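# Press the red block down onto the blue block

## Task

Seat the red block fully onto the blue block so it rests flush, fully down and not perched on the studs, with both blocks remaining on the table. The fit is tight, so align them closely and push firmly. The joint must hold without the robot's help. Then open the gripper and move the arm away.

## Robot and tools

ROBOT. A single seven-joint xArm7 with a two-finger parallel gripper. Joint ranges (rad), base outward: waist -6.283 to 6.283, shoulder -2.059 to 2.094, upper arm roll -6.283 to 6.283, elbow -0.192 to 3.927, forearm roll -6.283 to 6.283, wrist pitch -1.693 to 3.142, wrist roll -6.283 to 6.283. Load limits (N m): waist 46, shoulder 46, upper arm roll 27.6, elbow 27.6, forearm roll 27.6, wrist pitch 18.4, wrist roll 18.4. A held object's weight counts toward them.

FRAMES. Every pose is in the scene frame. Its origin is on the table top under the arm's base, +z is up, and +y is to the left when looking along +x. The base may be slightly tilted. The reported hand position can be off, more so at long reach. In the gripper's own frame the fingers point along +z and close along y. end_effector_position (link pinch) is the point between the pads when closed, about 2 cm behind the fingertips. Closing pushes the tips roughly 10 mm further along +z.

ROW FORMAT. Every motion command uses rows of 8 numbers: x, y, z, qw, qx, qy, qz, opening. x, y, z is an absolute target for end_effector_position, in metres. qw..qz is an absolute orientation quaternion, w first. Opening runs from -1 (closed) to +1 (fully open, 0.084 m) and is a target, not an offset.

execute_actions(actions): actions is a list of actions. Each action is a list of 0 to 15 rows. Each row lasts one control step of 1/30 s. If an action has fewer than 15 rows, its last row is repeated until 15 steps (0.5 s) are used. An empty list moves nothing and returns state plus images. An action is rejected if its target lies more than 0.6 m from the gripper's position at that action's start along any gripper axis. If any action is malformed, or the first one fails that check against the last reported state, nothing in the call runs. Put the wanted quaternion in every row; copying a reported one lets drift build up.

Per-step limits: each commanded pose is clipped to within 70 mm and 16 degrees of the measured pose. Damped inverse kinematics then drives the joints, with position favoured over orientation. After an action the arm goes only as far as the last clipped pose, so distant targets need further actions. The elbow will not fully straighten. Joint targets move at most 3.14 rad/s, take 0.16 s to reach speed, and all joints are slowed together.

move(target, speed, blocking): target is one 8-number row as above, an absolute pose. speed is in m/s, 0.002 to 0.5, default 0.25; rotation is capped at twice that value in rad/s. The path is a straight line lasting 0.5 to 10 s; if it would take longer, it stops early. Rotation takes the shorter way. The path ignores obstacles. The gripper lags, may wander off the line, and can exceed speed, especially near full reach. The opening is applied at the start. The move ends when the path is done and the hand and fingers are still, or 5 s after the path ends. The extra "move:" line reports the ending and the distance to target. Endings: done (at rest near target), off_target, moving, held (the last step was blocked by a check), fault. Limits: paced means the pose was clipped; held means some steps were blocked, and afterwards the arm may jump much faster than speed. With blocking=false the result comes after 0.5 s while the arm keeps moving. Other moves and execute_actions are then refused until a result shows the move ended, so call wait or stop first.

wait(seconds): 0 to 10 s. The arm holds its last command, and any running move continues. It returns early if that move finishes.

stop(): brakes a running move to rest. Braking needs room, more after fast motion. The fingers keep moving.

zoom_image(camera, region): camera is one of cam_head_left, cam_head_right, cam_high, cam_low, cam_wrist. region is [x0, y0, x1, y1] in image pixels from the top-left corner, at most 504 by 504. It returns a closer view of that camera's latest image.

read_manual(section): returns only the URDF licence texts ("licences").

finished_scene(scene): an integer. It ends the scene after the robot has held the last command, and this cannot be undone. The result reports success. Answering without any tool call ends everything.

RESULTS. The state line gives the gripper position (m), the quaternion, and linear (m/s) and angular (rad/s) velocities. "Hand target" is the pose the controller is currently driving toward. grip_measured is the finger opening on the -1..1 scale. "pose unreachable" means the clearance check altered or blocked the command; a mount under the base counts as arm. Images come from all five cameras, each 504x504, and the given calibration may be off by a few degrees or millimetres.

GRIPPING. To hold something, keep commanding an opening well below grip_measured; the lower it is, the harder the squeeze, up to about 24 N per pad for parts up to about 6 cm wide. Fast closing can hit harder. Re-sending grip_measured still grips, but more weakly on wider parts.

HAZARDS. If contact torque reaches a joint's limit, the arm halts, backs that joint off, waits 10 s and drops the rest of the call. Holding loads heats motors: MOTOR HOT appears at 65 °C, and an OVER-TEMPERATURE FAULT brakes the arm at 80 °C. The robot keeps the last command while you are thinking. Held parts may get brief tugs, and loose objects may get pushed. Press with moderate speed and only a small overshoot below contact, since the wrist joints have the lowest limits. Avoid drops, slams, very hard pushes and anything leaving the table.

Each tool is called after "Call:" by a JSON object that holds its "name" and its "arguments", one argument or row to a line.

## Session

Call:
{"name": "execute_actions", "arguments": {
  "actions": []
}}

Scene clock: 0.00 s.
end_effector_position=(+0.3456, -0.1656, +0.2355) grip_measured=+1.00 end_effector_quat_wxyz=(+0.113, +0.769, -0.592, -0.211) end_effector_velocity=(+0.000, +0.000, +0.000) end_effector_angular_velocity=(+0.001, -0.001, +0.000)
Joint positions: [-0.409 -1.     0.282  0.712  0.004  1.565  0.968  0.084]
Joint velocities: [ 0.    -0.    -0.     0.     0.001 -0.    -0.001 -0.   ]
Hand target: +0.346, -0.166, +0.236; +0.113, +0.769, -0.592, -0.211

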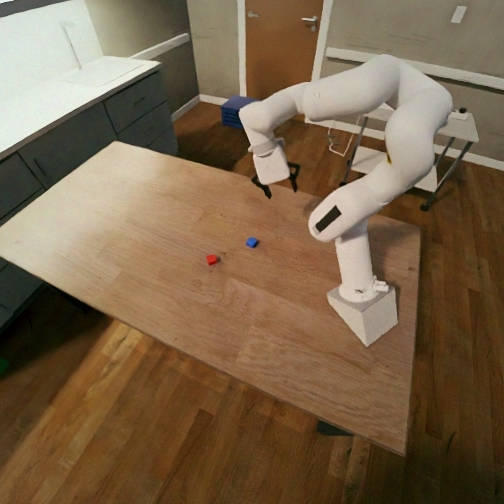

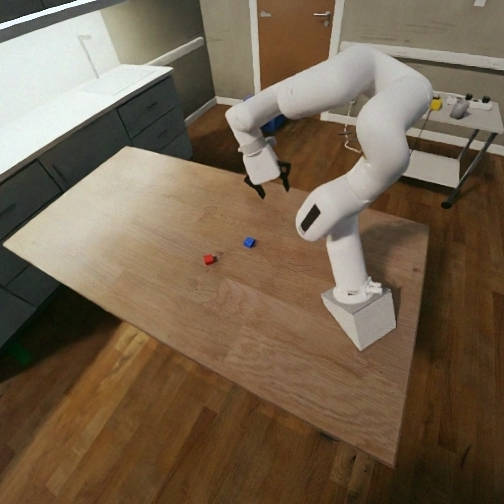

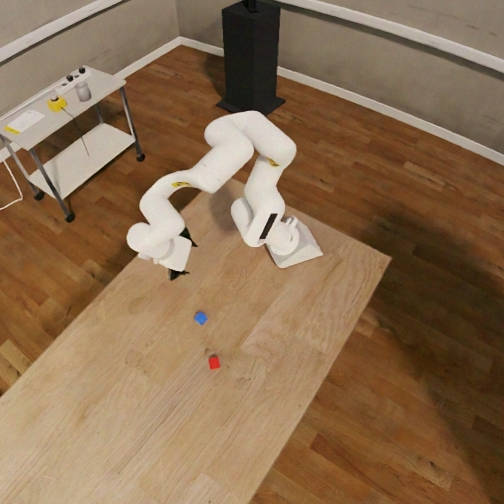

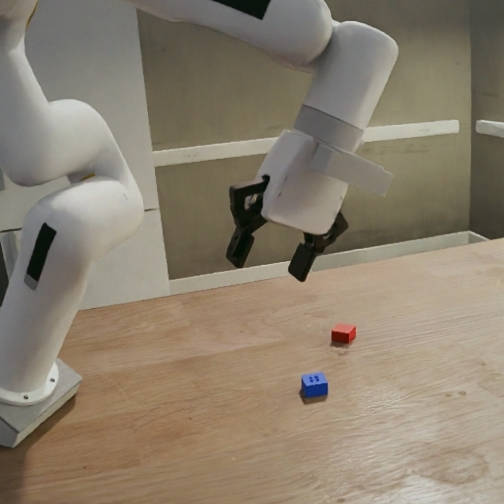

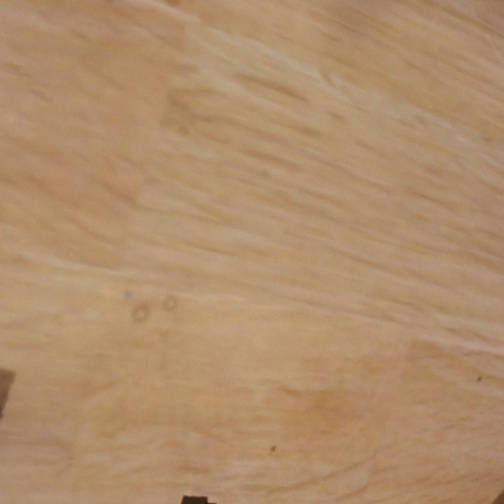

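Call:
{"name": "move", "arguments": {
  "target": [0.458,0.018,0.18,0,1,0,0,1]
}}

Scene clock: 3.33 s.
end_effector_position=(+0.4575, +0.0175, +0.1798) grip_measured=+1.00 end_effector_quat_wxyz=(+0.002, +1.000, +0.000, +0.000) end_effector_velocity=(+0.001, +0.000, +0.001) end_effector_angular_velocity=(+0.001, -0.004, +0.003)
Joint positions: [-0.005 -0.796  0.591  0.568 -0.111  0.895  0.399  0.084]
Joint velocities: [ 0.001 -0.    -0.     0.    -0.001 -0.003 -0.001  0.   ]
Hand target: +0.457, +0.018, +0.180; +0.002, +1.000, +0.001, +0.000
Off the commanded pose: 0.001 m, 0 deg.
move: done
camera_calibration (this result's frames):
cam_wrist: T_world_to_cam=[[-0.000268027, -0.999996, -0.00297984, 0.0518622], [-0.999992, 0.000280045, -0.00403339, 0.526387], [0.00403421, 0.00297874, -0.999987, 0.310965], [0, 0, 0, 1]] pos_world=[0.525142, 0.0507883, 0.313239]

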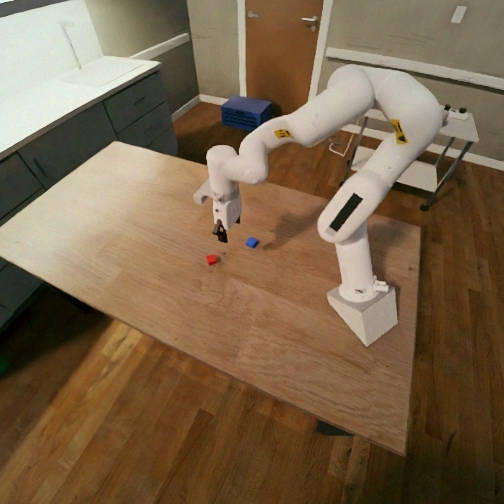

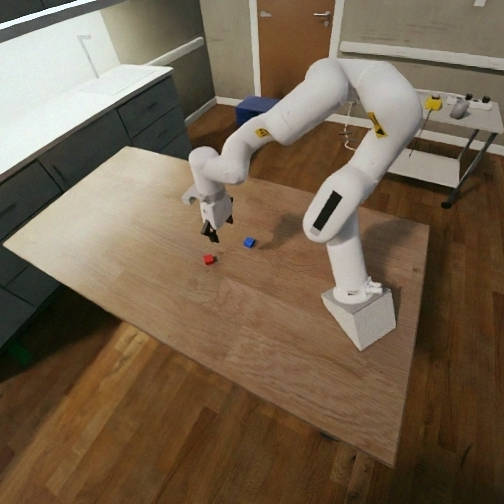

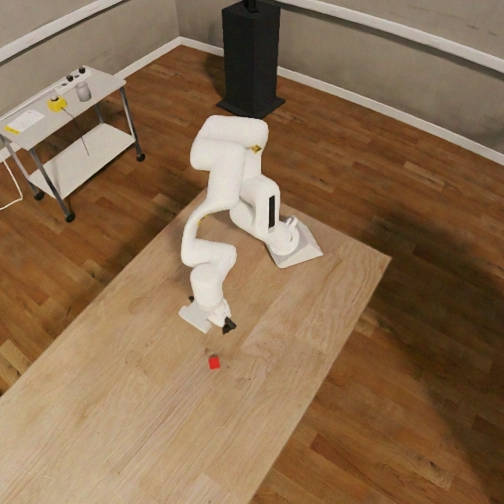

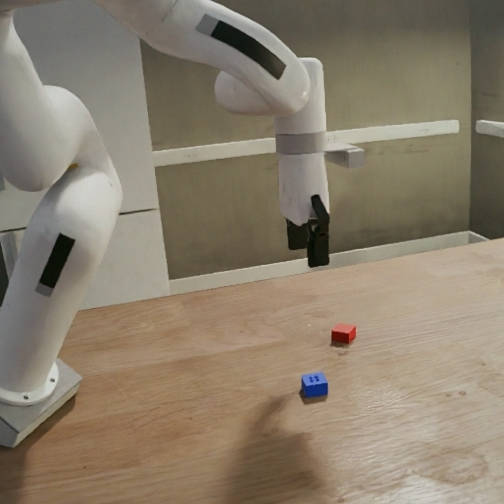

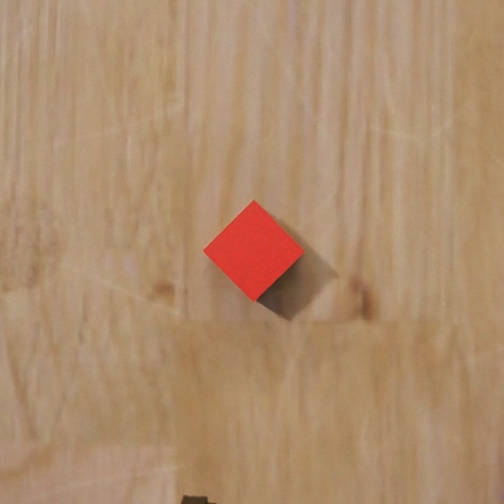

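Call:
{"name": "move", "arguments": {
  "target": [0.354,-0.119,0.18,0,1,0,0,1]
}}

Scene clock: 4.57 s.
end_effector_position=(+0.3545, -0.1186, +0.1797) grip_measured=+1.00 end_effector_quat_wxyz=(-0.001, +1.000, +0.000, -0.001) end_effector_velocity=(-0.001, -0.000, -0.001) end_effector_angular_velocity=(+0.003, +0.002, -0.004)
Joint positions: [ 0.068 -1.372  0.171  0.235 -0.178  1.088  0.019  0.084]
Joint velocities: [-0.    -0.004 -0.004 -0.003  0.001  0.003 -0.     0.   ]
Hand target: +0.354, -0.119, +0.180; -0.001, +1.000, -0.000, -0.000
Off the commanded pose: 0.001 m, 0 deg.
move: done
camera_calibration (this result's frames):
cam_wrist: T_world_to_cam=[[-0.00073415, -0.99996, -0.00895869, -0.0830642], [-0.999998, 0.00075023, -0.00179169, 0.423088], [0.00179834, 0.00895735, -0.999958, 0.313152], [0, 0, 0, 1]] pos_world=[0.422463, -0.0861833, 0.313153]

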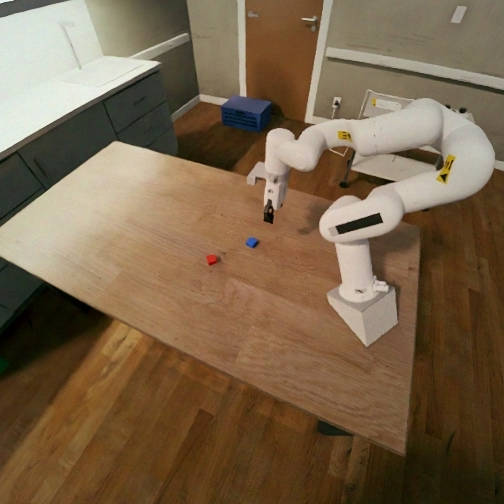

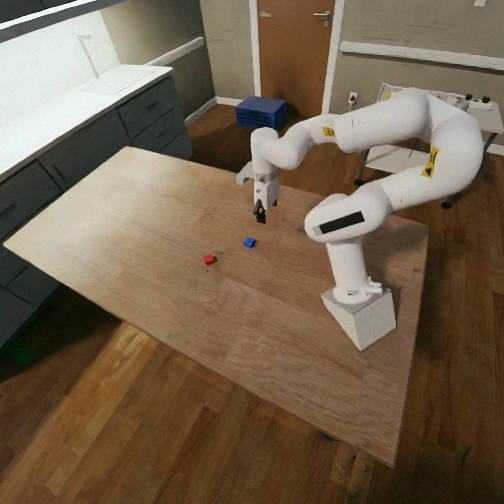

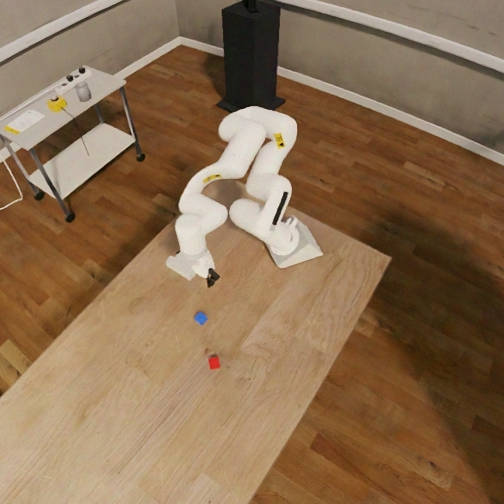

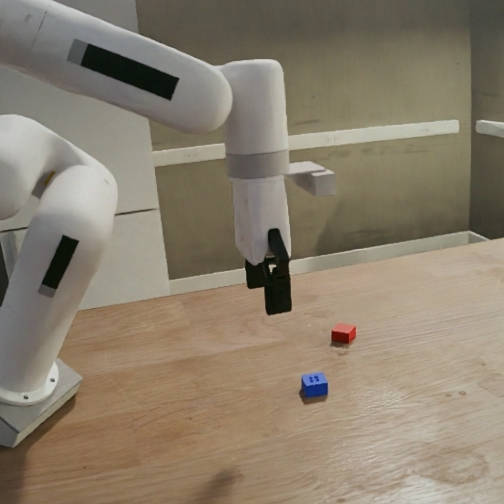

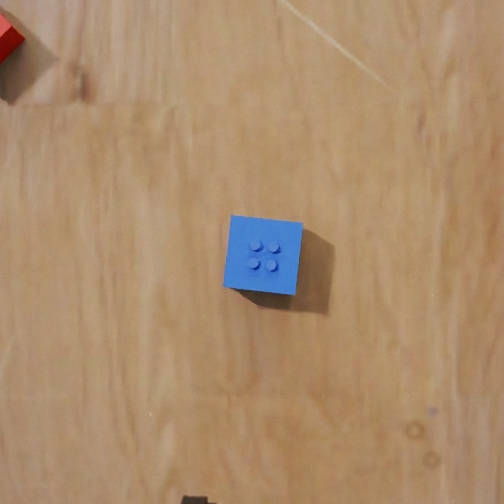

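Call:
{"name": "zoom_image", "arguments": {
  "camera": "cam_wrist",
  "region": [190, 180, 340, 330]
}}

Region (190, 180, 340, 330) of cam_wrist's 504x504 image, scaled by 3.360, with more detail than that image has.

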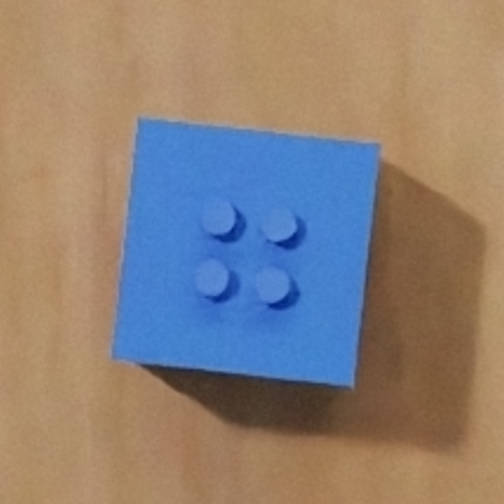

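Call:
{"name": "move", "arguments": {
  "target": [0.5275,0.0517,0.09,0,0.9239,-0.3827,0,1]
}}

Call:
{"name": "move", "arguments": {
  "target": [0.5275,0.0517,0.028,0,0.9239,-0.3827,0,1],
  "speed": 0.1
}}

Call:
{"name": "move", "arguments": {
  "target": [0.5275,0.0517,0.028,0,0.9239,-0.3827,0,-1]
}}

Scene clock: 6.90 s.
end_effector_position=(+0.5267, +0.0518, +0.0907) grip_measured=+1.00 end_effector_quat_wxyz=(+0.000, +0.924, -0.382, +0.001) end_effector_velocity=(+0.001, +0.001, +0.000) end_effector_angular_velocity=(-0.000, -0.001, -0.003)
Joint positions: [-0.485 -0.438  0.976  0.739 -0.227  0.629  1.29   0.084]
Joint velocities: [-0.004  0.002  0.005  0.004 -0.002  0.001  0.005  0.   ]
Hand target: +0.527, +0.052, +0.091; +0.000, +0.924, -0.383, +0.001
Off the commanded pose: 0.001 m, 0 deg.
move: done
camera_calibration (this result's frames):
cam_wrist: T_world_to_cam=[[-0.70753, -0.706636, -0.00816035, 0.443659], [-0.706628, 0.707572, -0.00437203, 0.404066], [0.00886347, 0.00267298, -0.999957, 0.218928], [0, 0, 0, 1]] pos_world=[0.597486, 0.0270143, 0.224305]

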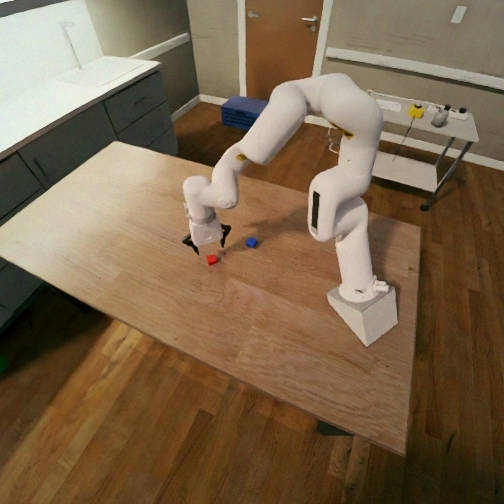

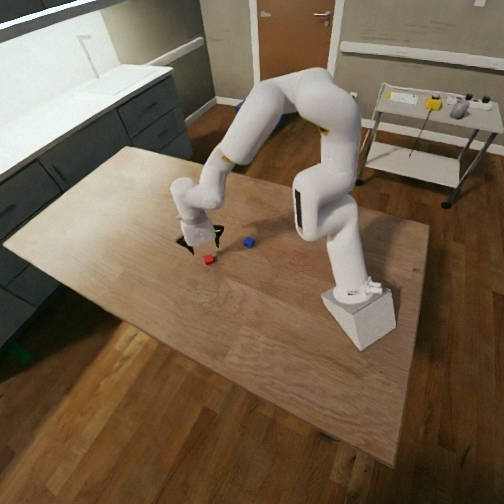

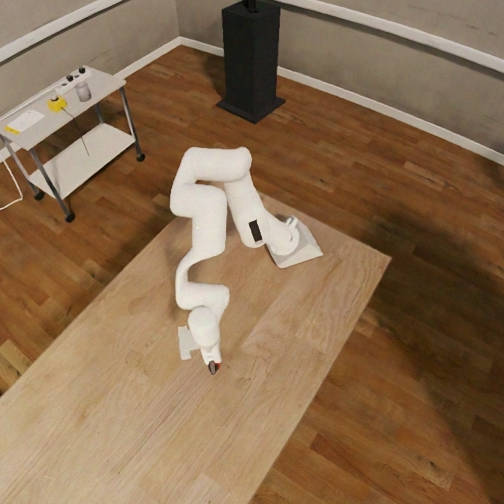

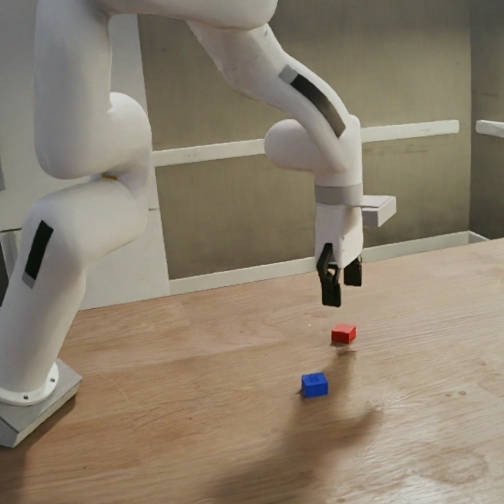

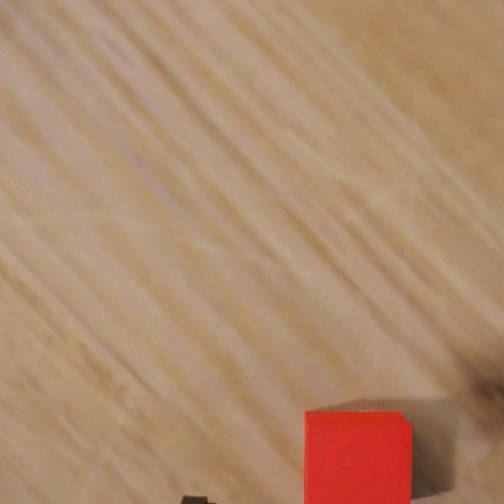

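Scene clock: 7.90 s.
end_effector_position=(+0.5277, +0.0522, +0.0286) grip_measured=+1.00 end_effector_quat_wxyz=(-0.001, +0.924, -0.382, +0.001) end_effector_velocity=(-0.001, -0.002, -0.002) end_effector_angular_velocity=(-0.005, +0.004, -0.005)
Joint positions: [-0.78  -0.255  1.21   0.749 -0.51   0.496  1.492  0.084]
Joint velocities: [-0.009  0.001  0.006 -0.001 -0.004  0.002  0.007 -0.   ]
Hand target: +0.528, +0.052, +0.028; -0.000, +0.924, -0.383, +0.000
Off the commanded pose: 0.001 m, 0 deg.
move: done
camera_calibration (this result's frames):
cam_wrist: T_world_to_cam=[[-0.707404, -0.70675, -0.00921614, 0.444132], [-0.706751, 0.707453, -0.00361707, 0.404303], [0.00907635, 0.0039548, -0.999951, 0.156667], [0, 0, 0, 1]] pos_world=[0.598501, 0.0272455, 0.162215]

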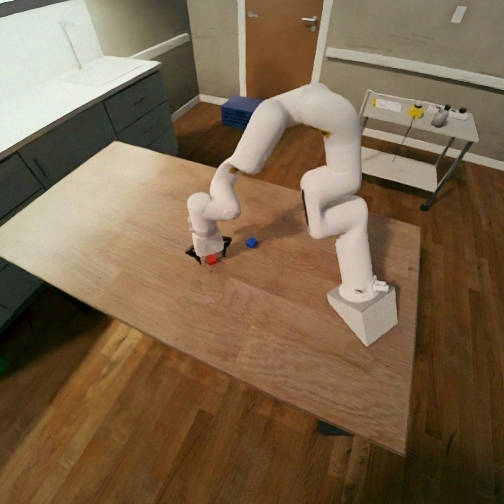

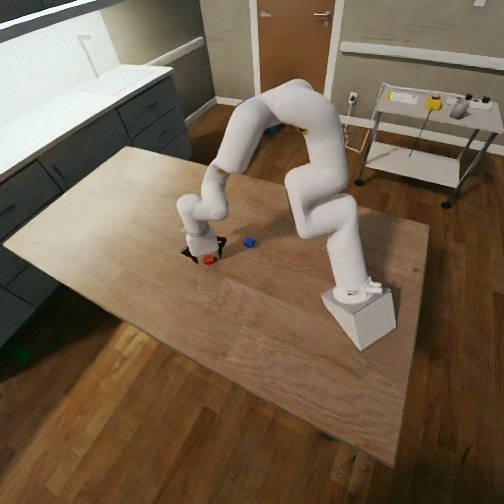

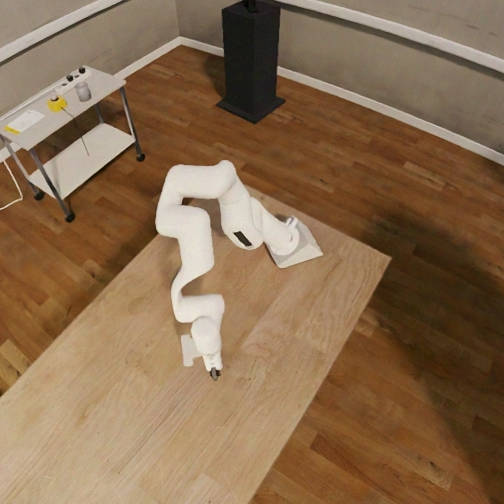

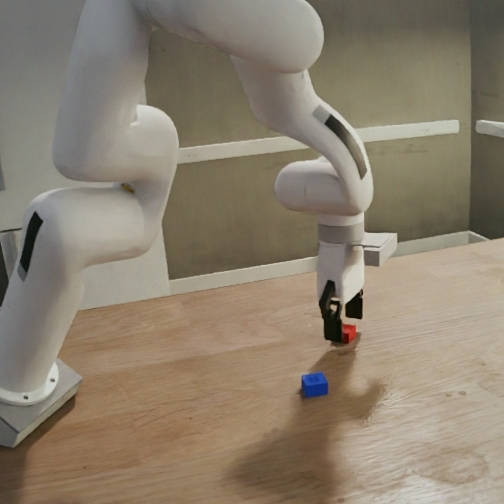

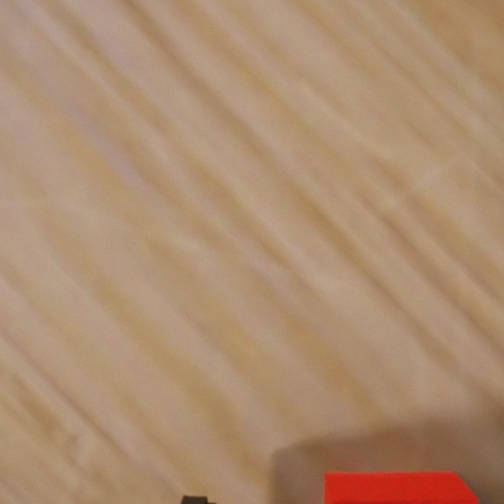

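Scene clock: 8.60 s.
end_effector_position=(+0.5278, +0.0521, +0.0283) grip_measured=-0.28 end_effector_quat_wxyz=(-0.000, +0.924, -0.382, +0.000) end_effector_velocity=(-0.000, +0.000, -0.000) end_effector_angular_velocity=(+0.000, +0.000, +0.001)
Joint positions: [-0.783 -0.254  1.212  0.75  -0.511  0.496  1.493  0.032]
Joint velocities: [-0.     0.     0.    -0.    -0.    -0.    -0.001  0.   ]
Hand target: +0.528, +0.052, +0.028; -0.000, +0.924, -0.383, -0.000
Off the commanded pose: 0.001 m, 0 deg.
move: done
camera_calibration (this result's frames):
cam_wrist: T_world_to_cam=[[-0.707448, -0.706711, -0.00875356, 0.444128], [-0.706712, 0.707493, -0.00356273, 0.404433], [0.0087109, 0.0036658, -0.999955, 0.156628], [0, 0, 0, 1]] pos_world=[0.598651, 0.0271625, 0.16195]

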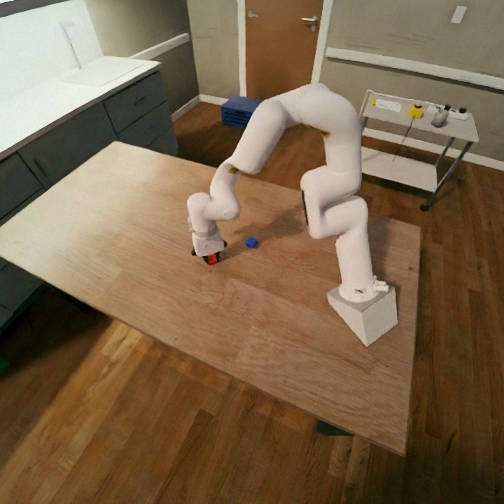

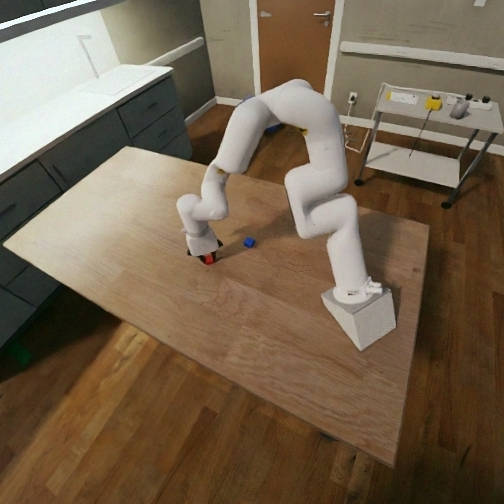

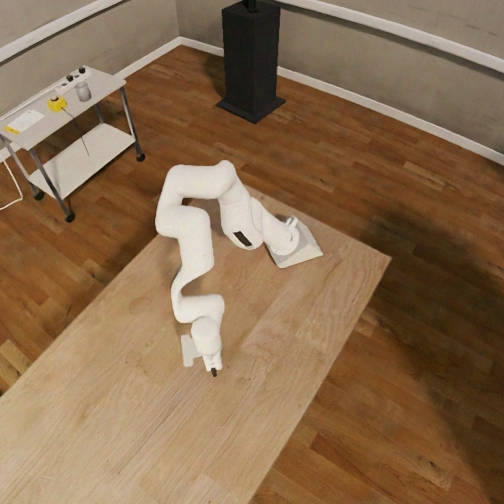

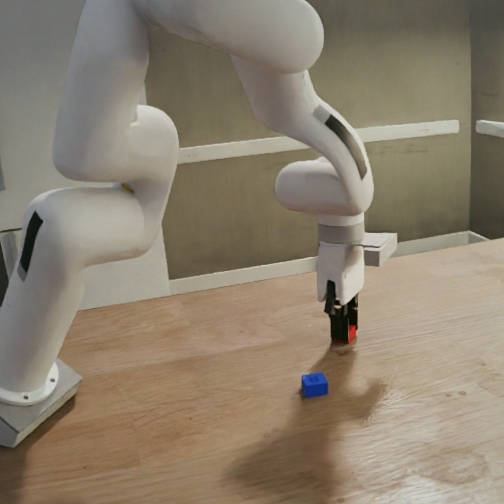

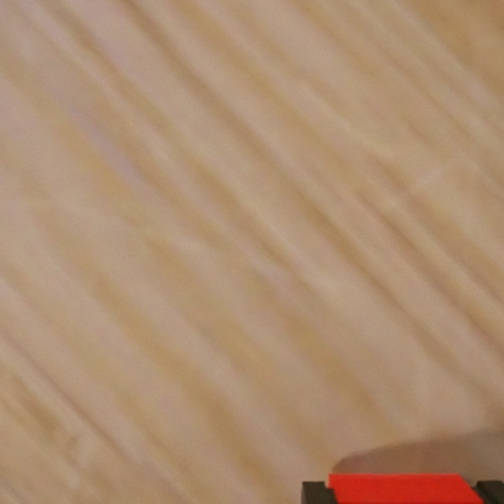

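Call:
{"name": "move", "arguments": {
  "target": [0.5275,0.0517,0.09,0,0.9239,-0.3827,0,-1],
  "speed": 0.15
}}

Call:
{"name": "move", "arguments": {
  "target": [0.422,-0.0874,0.0907,0,0.99844,-0.0558,0,-1]
}}

Call:
{"name": "zoom_image", "arguments": {
  "camera": "cam_wrist",
  "region": [280, 354, 480, 504]
}}

Scene clock: 9.67 s.
end_effector_position=(+0.5272, +0.0513, +0.0893) grip_measured=-0.28 end_effector_quat_wxyz=(+0.000, +0.924, -0.383, -0.001) end_effector_velocity=(+0.002, +0.002, +0.003) end_effector_angular_velocity=(+0.002, -0.007, +0.001)
Joint positions: [-0.499 -0.437  0.987  0.742 -0.22   0.628  1.283  0.032]
Joint velocities: [ 0.004 -0.003 -0.001  0.004  0.002  0.     0.    -0.   ]
Hand target: +0.527, +0.052, +0.090; +0.000, +0.924, -0.383, -0.000
Off the commanded pose: 0.001 m, 0 deg.
move: done
camera_calibration (this result's frames):
cam_wrist: T_world_to_cam=[[-0.708135, -0.706047, -0.00648958, 0.443823], [-0.70605, 0.708158, -0.00223889, 0.404229], [0.00617641, 0.00299653, -0.999976, 0.219013], [0, 0, 0, 1]] pos_world=[0.59834, 0.0264457, 0.222793]

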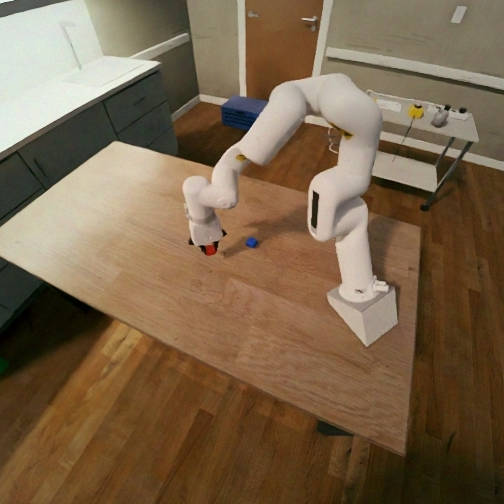

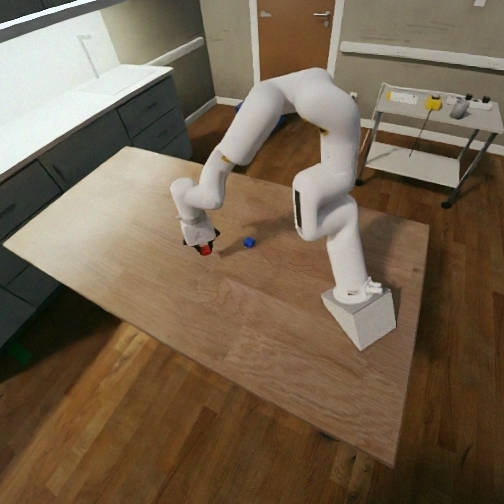

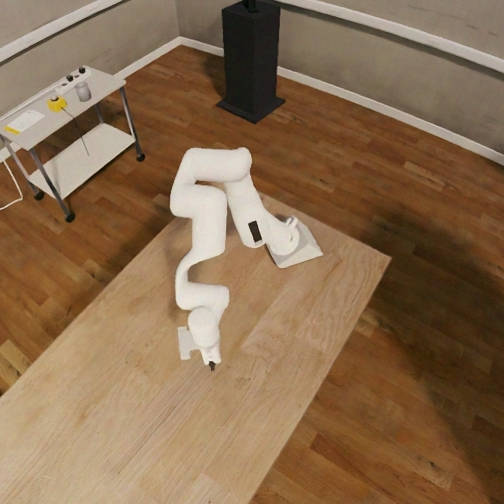

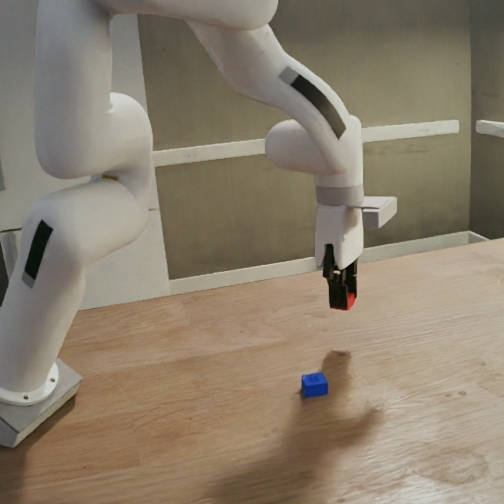

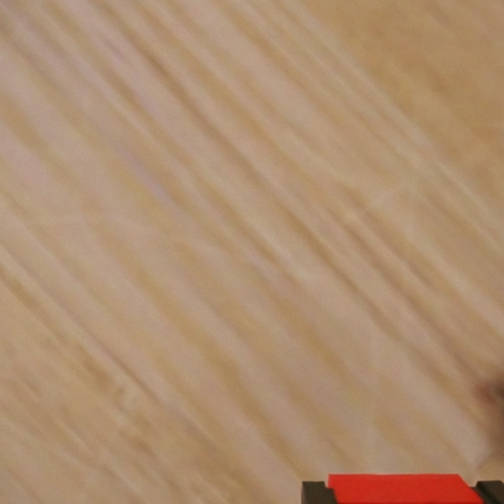

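Scene clock: 11.43 s.
end_effector_position=(+0.4224, -0.0870, +0.0904) grip_measured=-0.28 end_effector_quat_wxyz=(-0.000, +0.998, -0.056, -0.000) end_effector_velocity=(-0.002, -0.000, -0.001) end_effector_angular_velocity=(+0.001, +0.004, +0.003)
Joint positions: [-0.113 -0.818  0.326  0.295 -0.19   0.58   0.251  0.032]
Joint velocities: [-0.    -0.    -0.002 -0.003  0.001  0.001 -0.006 -0.   ]
Hand target: +0.422, -0.087, +0.090; -0.001, +0.998, -0.056, -0.000
Off the commanded pose: 0.001 m, 0 deg.
move: done
camera_calibration (this result's frames):
cam_wrist: T_world_to_cam=[[-0.112072, -0.993661, -0.00879048, -0.00465643], [-0.993695, 0.112096, -0.00229226, 0.497862], [0.00326311, 0.00847815, -0.999959, 0.222844], [0, 0, 0, 1]] pos_world=[0.493474, -0.0623244, 0.223935]

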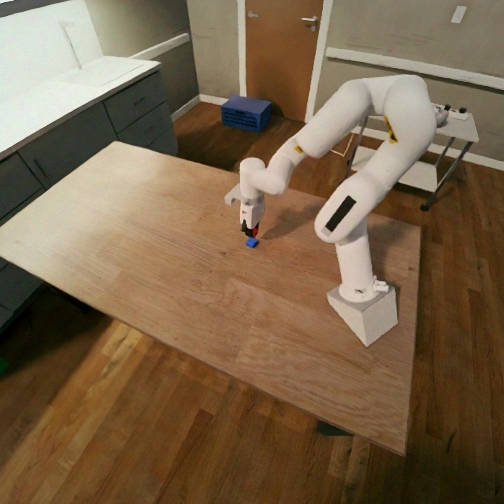

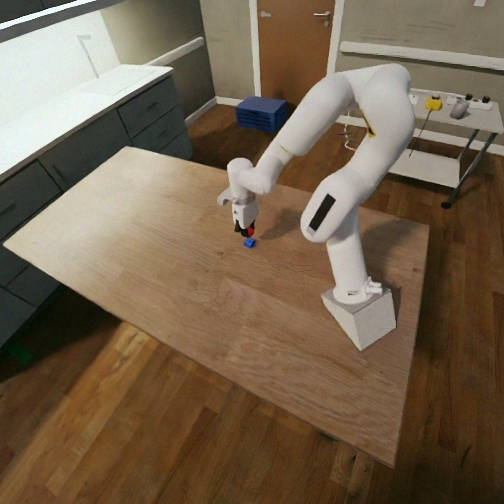

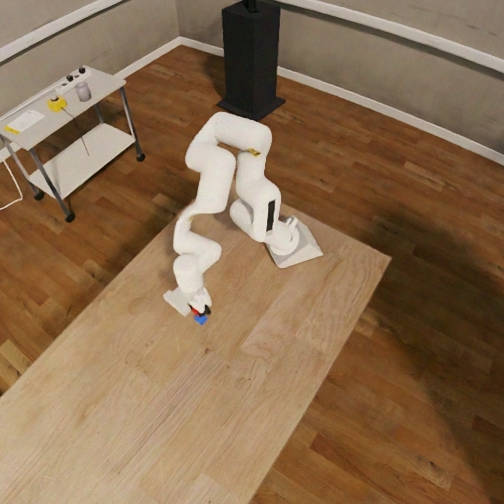

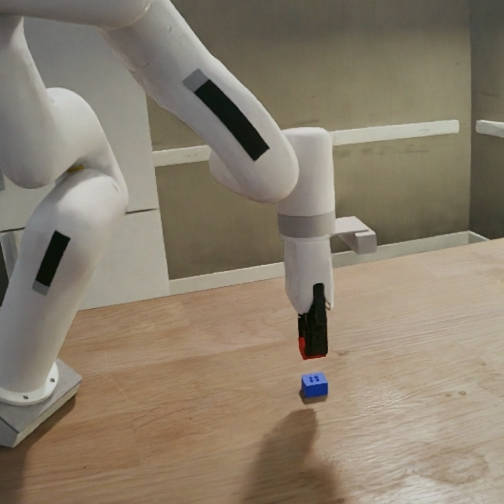

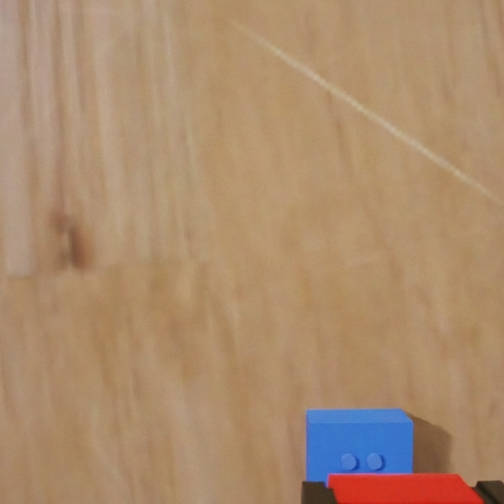

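Region (280, 354, 480, 504) of cam_wrist's 504x504 image, scaled by 2.520, with more detail than that image has; it fills the top 378 rows of this view, and the rest is white.

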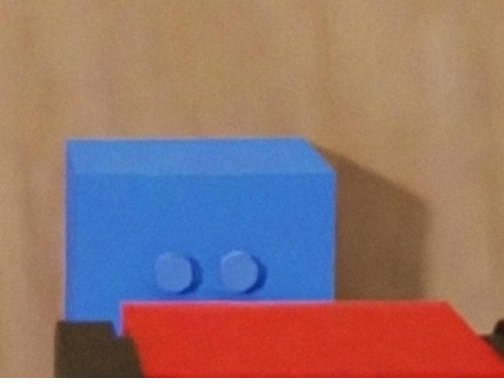

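Call:
{"name": "move", "arguments": {
  "target": [0.4235,-0.0869,0.06,0,0.99844,-0.0558,0,-1],
  "speed": 0.08
}}

Call:
{"name": "zoom_image", "arguments": {
  "camera": "cam_wrist",
  "region": [280, 354, 480, 504]
}}

Scene clock: 12.93 s.
end_effector_position=(+0.4237, -0.0868, +0.0603) grip_measured=-0.28 end_effector_quat_wxyz=(-0.000, +0.998, -0.056, +0.000) end_effector_velocity=(+0.000, +0.000, -0.000) end_effector_angular_velocity=(-0.000, -0.002, -0.001)
Joint positions: [-0.184 -0.705  0.356  0.284 -0.236  0.445  0.283  0.032]
Joint velocities: [-0.001  0.     0.002 -0.    -0.    -0.003  0.002 -0.   ]
Hand target: +0.423, -0.087, +0.060; -0.000, +0.998, -0.056, +0.000
Off the commanded pose: 0.000 m, 0 deg.
move: done
camera_calibration (this result's frames):
cam_wrist: T_world_to_cam=[[-0.112433, -0.993626, -0.00819874, -0.00442884], [-0.993649, 0.112465, -0.00367255, 0.499088], [0.00457121, 0.00773376, -0.99996, 0.192118], [0, 0, 0, 1]] pos_world=[0.494542, -0.0620166, 0.193907]

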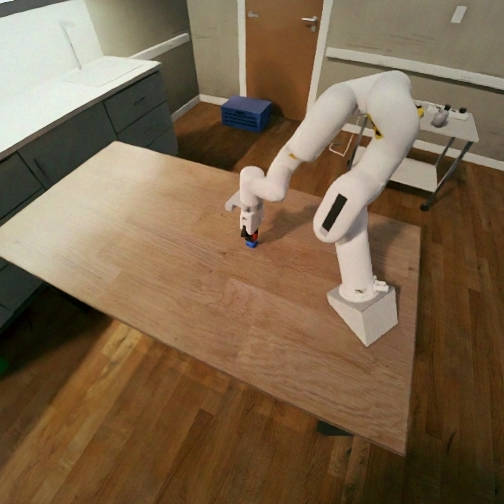

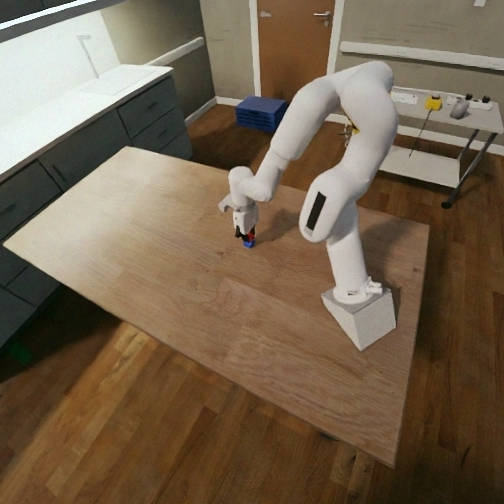

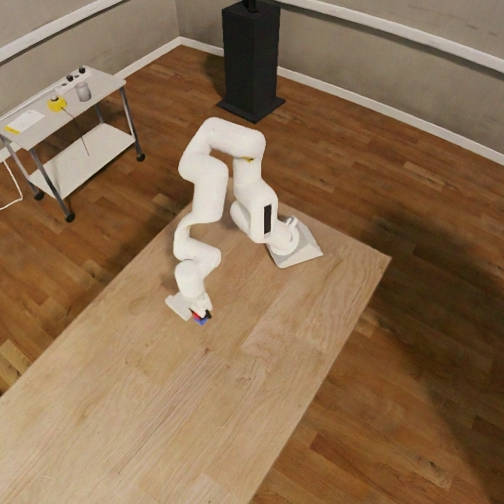

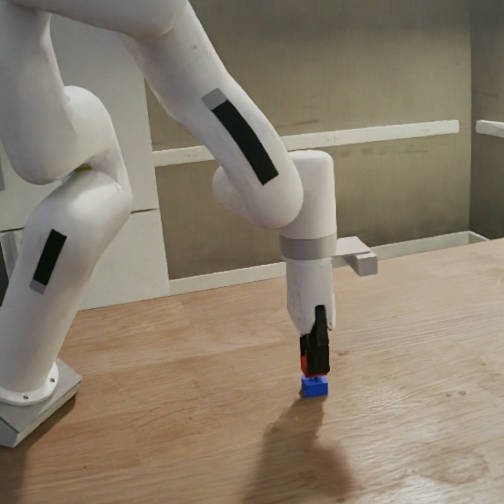

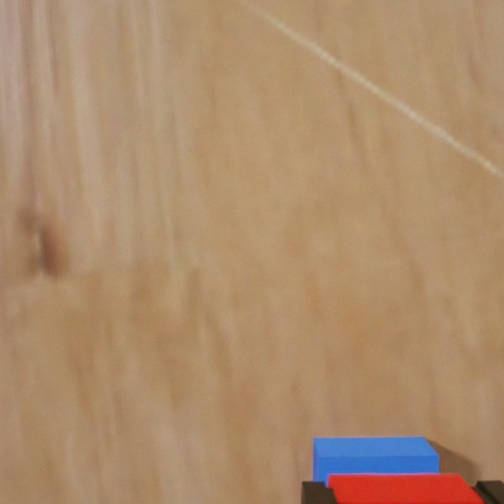

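Region (280, 354, 480, 504) of cam_wrist's 504x504 image, scaled by 2.520, with more detail than that image has; it fills the top 378 rows of this view, and the rest is white.

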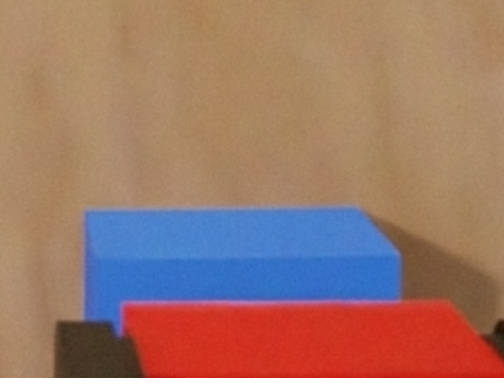

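Call:
{"name": "move", "arguments": {
  "target": [0.4243,-0.0860,0.054,0,0.99844,-0.0558,0,-1],
  "speed": 0.03
}}

Call:
{"name": "zoom_image", "arguments": {
  "camera": "cam_wrist",
  "region": [300, 404, 480, 504]
}}

Call:
{"name": "zoom_image", "arguments": {
  "camera": "cam_low",
  "region": [270, 320, 360, 410]
}}

Scene clock: 13.97 s.
end_effector_position=(+0.4243, -0.0860, +0.0541) grip_measured=-0.28 end_effector_quat_wxyz=(-0.000, +0.998, -0.056, +0.000) end_effector_velocity=(+0.001, +0.000, +0.000) end_effector_angular_velocity=(+0.000, -0.002, +0.001)
Joint positions: [-0.203 -0.679  0.368  0.286 -0.248  0.418  0.293  0.032]
Joint velocities: [-0.001  0.001  0.001  0.001 -0.    -0.002 -0.001 -0.   ]
Hand target: +0.424, -0.086, +0.054; -0.000, +0.998, -0.056, +0.000
Off the commanded pose: 0.000 m, 0 deg.
move: done
camera_calibration (this result's frames):
cam_wrist: T_world_to_cam=[[-0.11249, -0.993621, -0.00792793, -0.00360084], [-0.993645, 0.112518, -0.00309524, 0.499578], [0.00396753, 0.00752936, -0.999964, 0.186093], [0, 0, 0, 1]] pos_world=[0.495259, -0.0611903, 0.187604]

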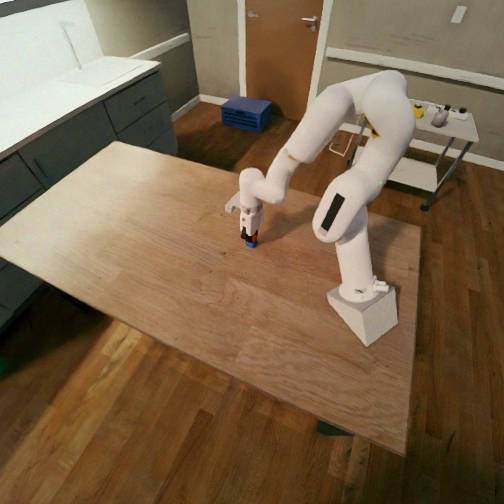

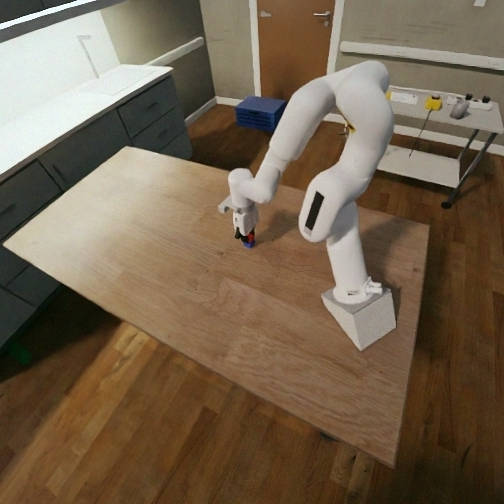

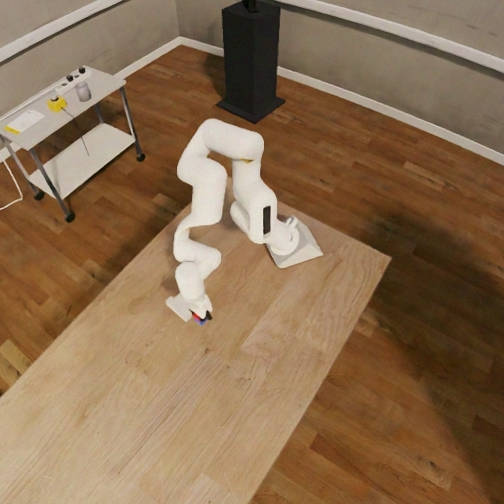

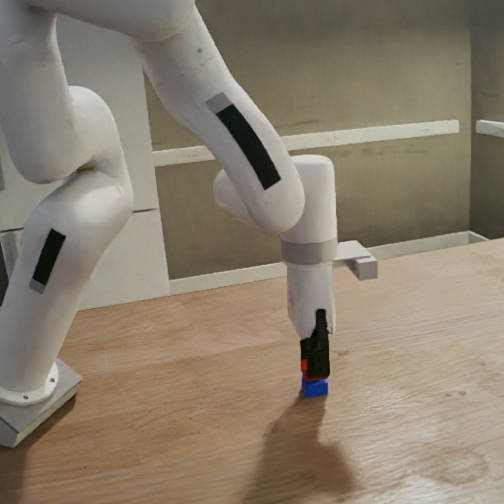

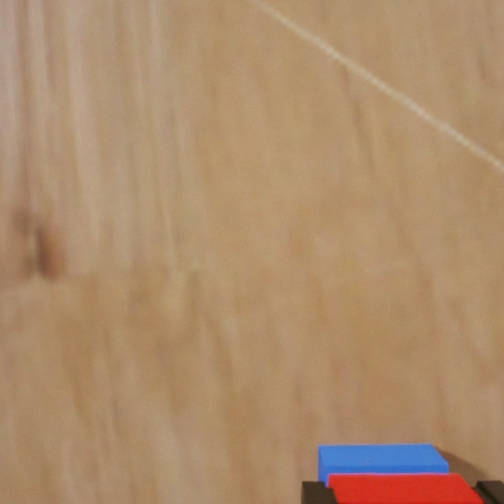

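Region (300, 404, 480, 504) of cam_wrist's 504x504 image, scaled by 2.800, with more detail than that image has.

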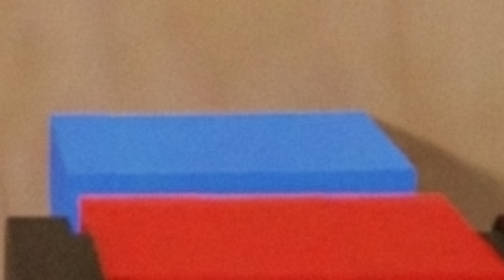

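Region (270, 320, 360, 410) of cam_low's 504x504 image, scaled by 5.600, with more detail than that image has.

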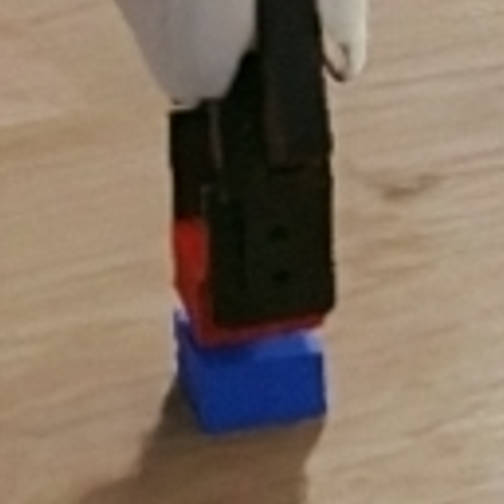

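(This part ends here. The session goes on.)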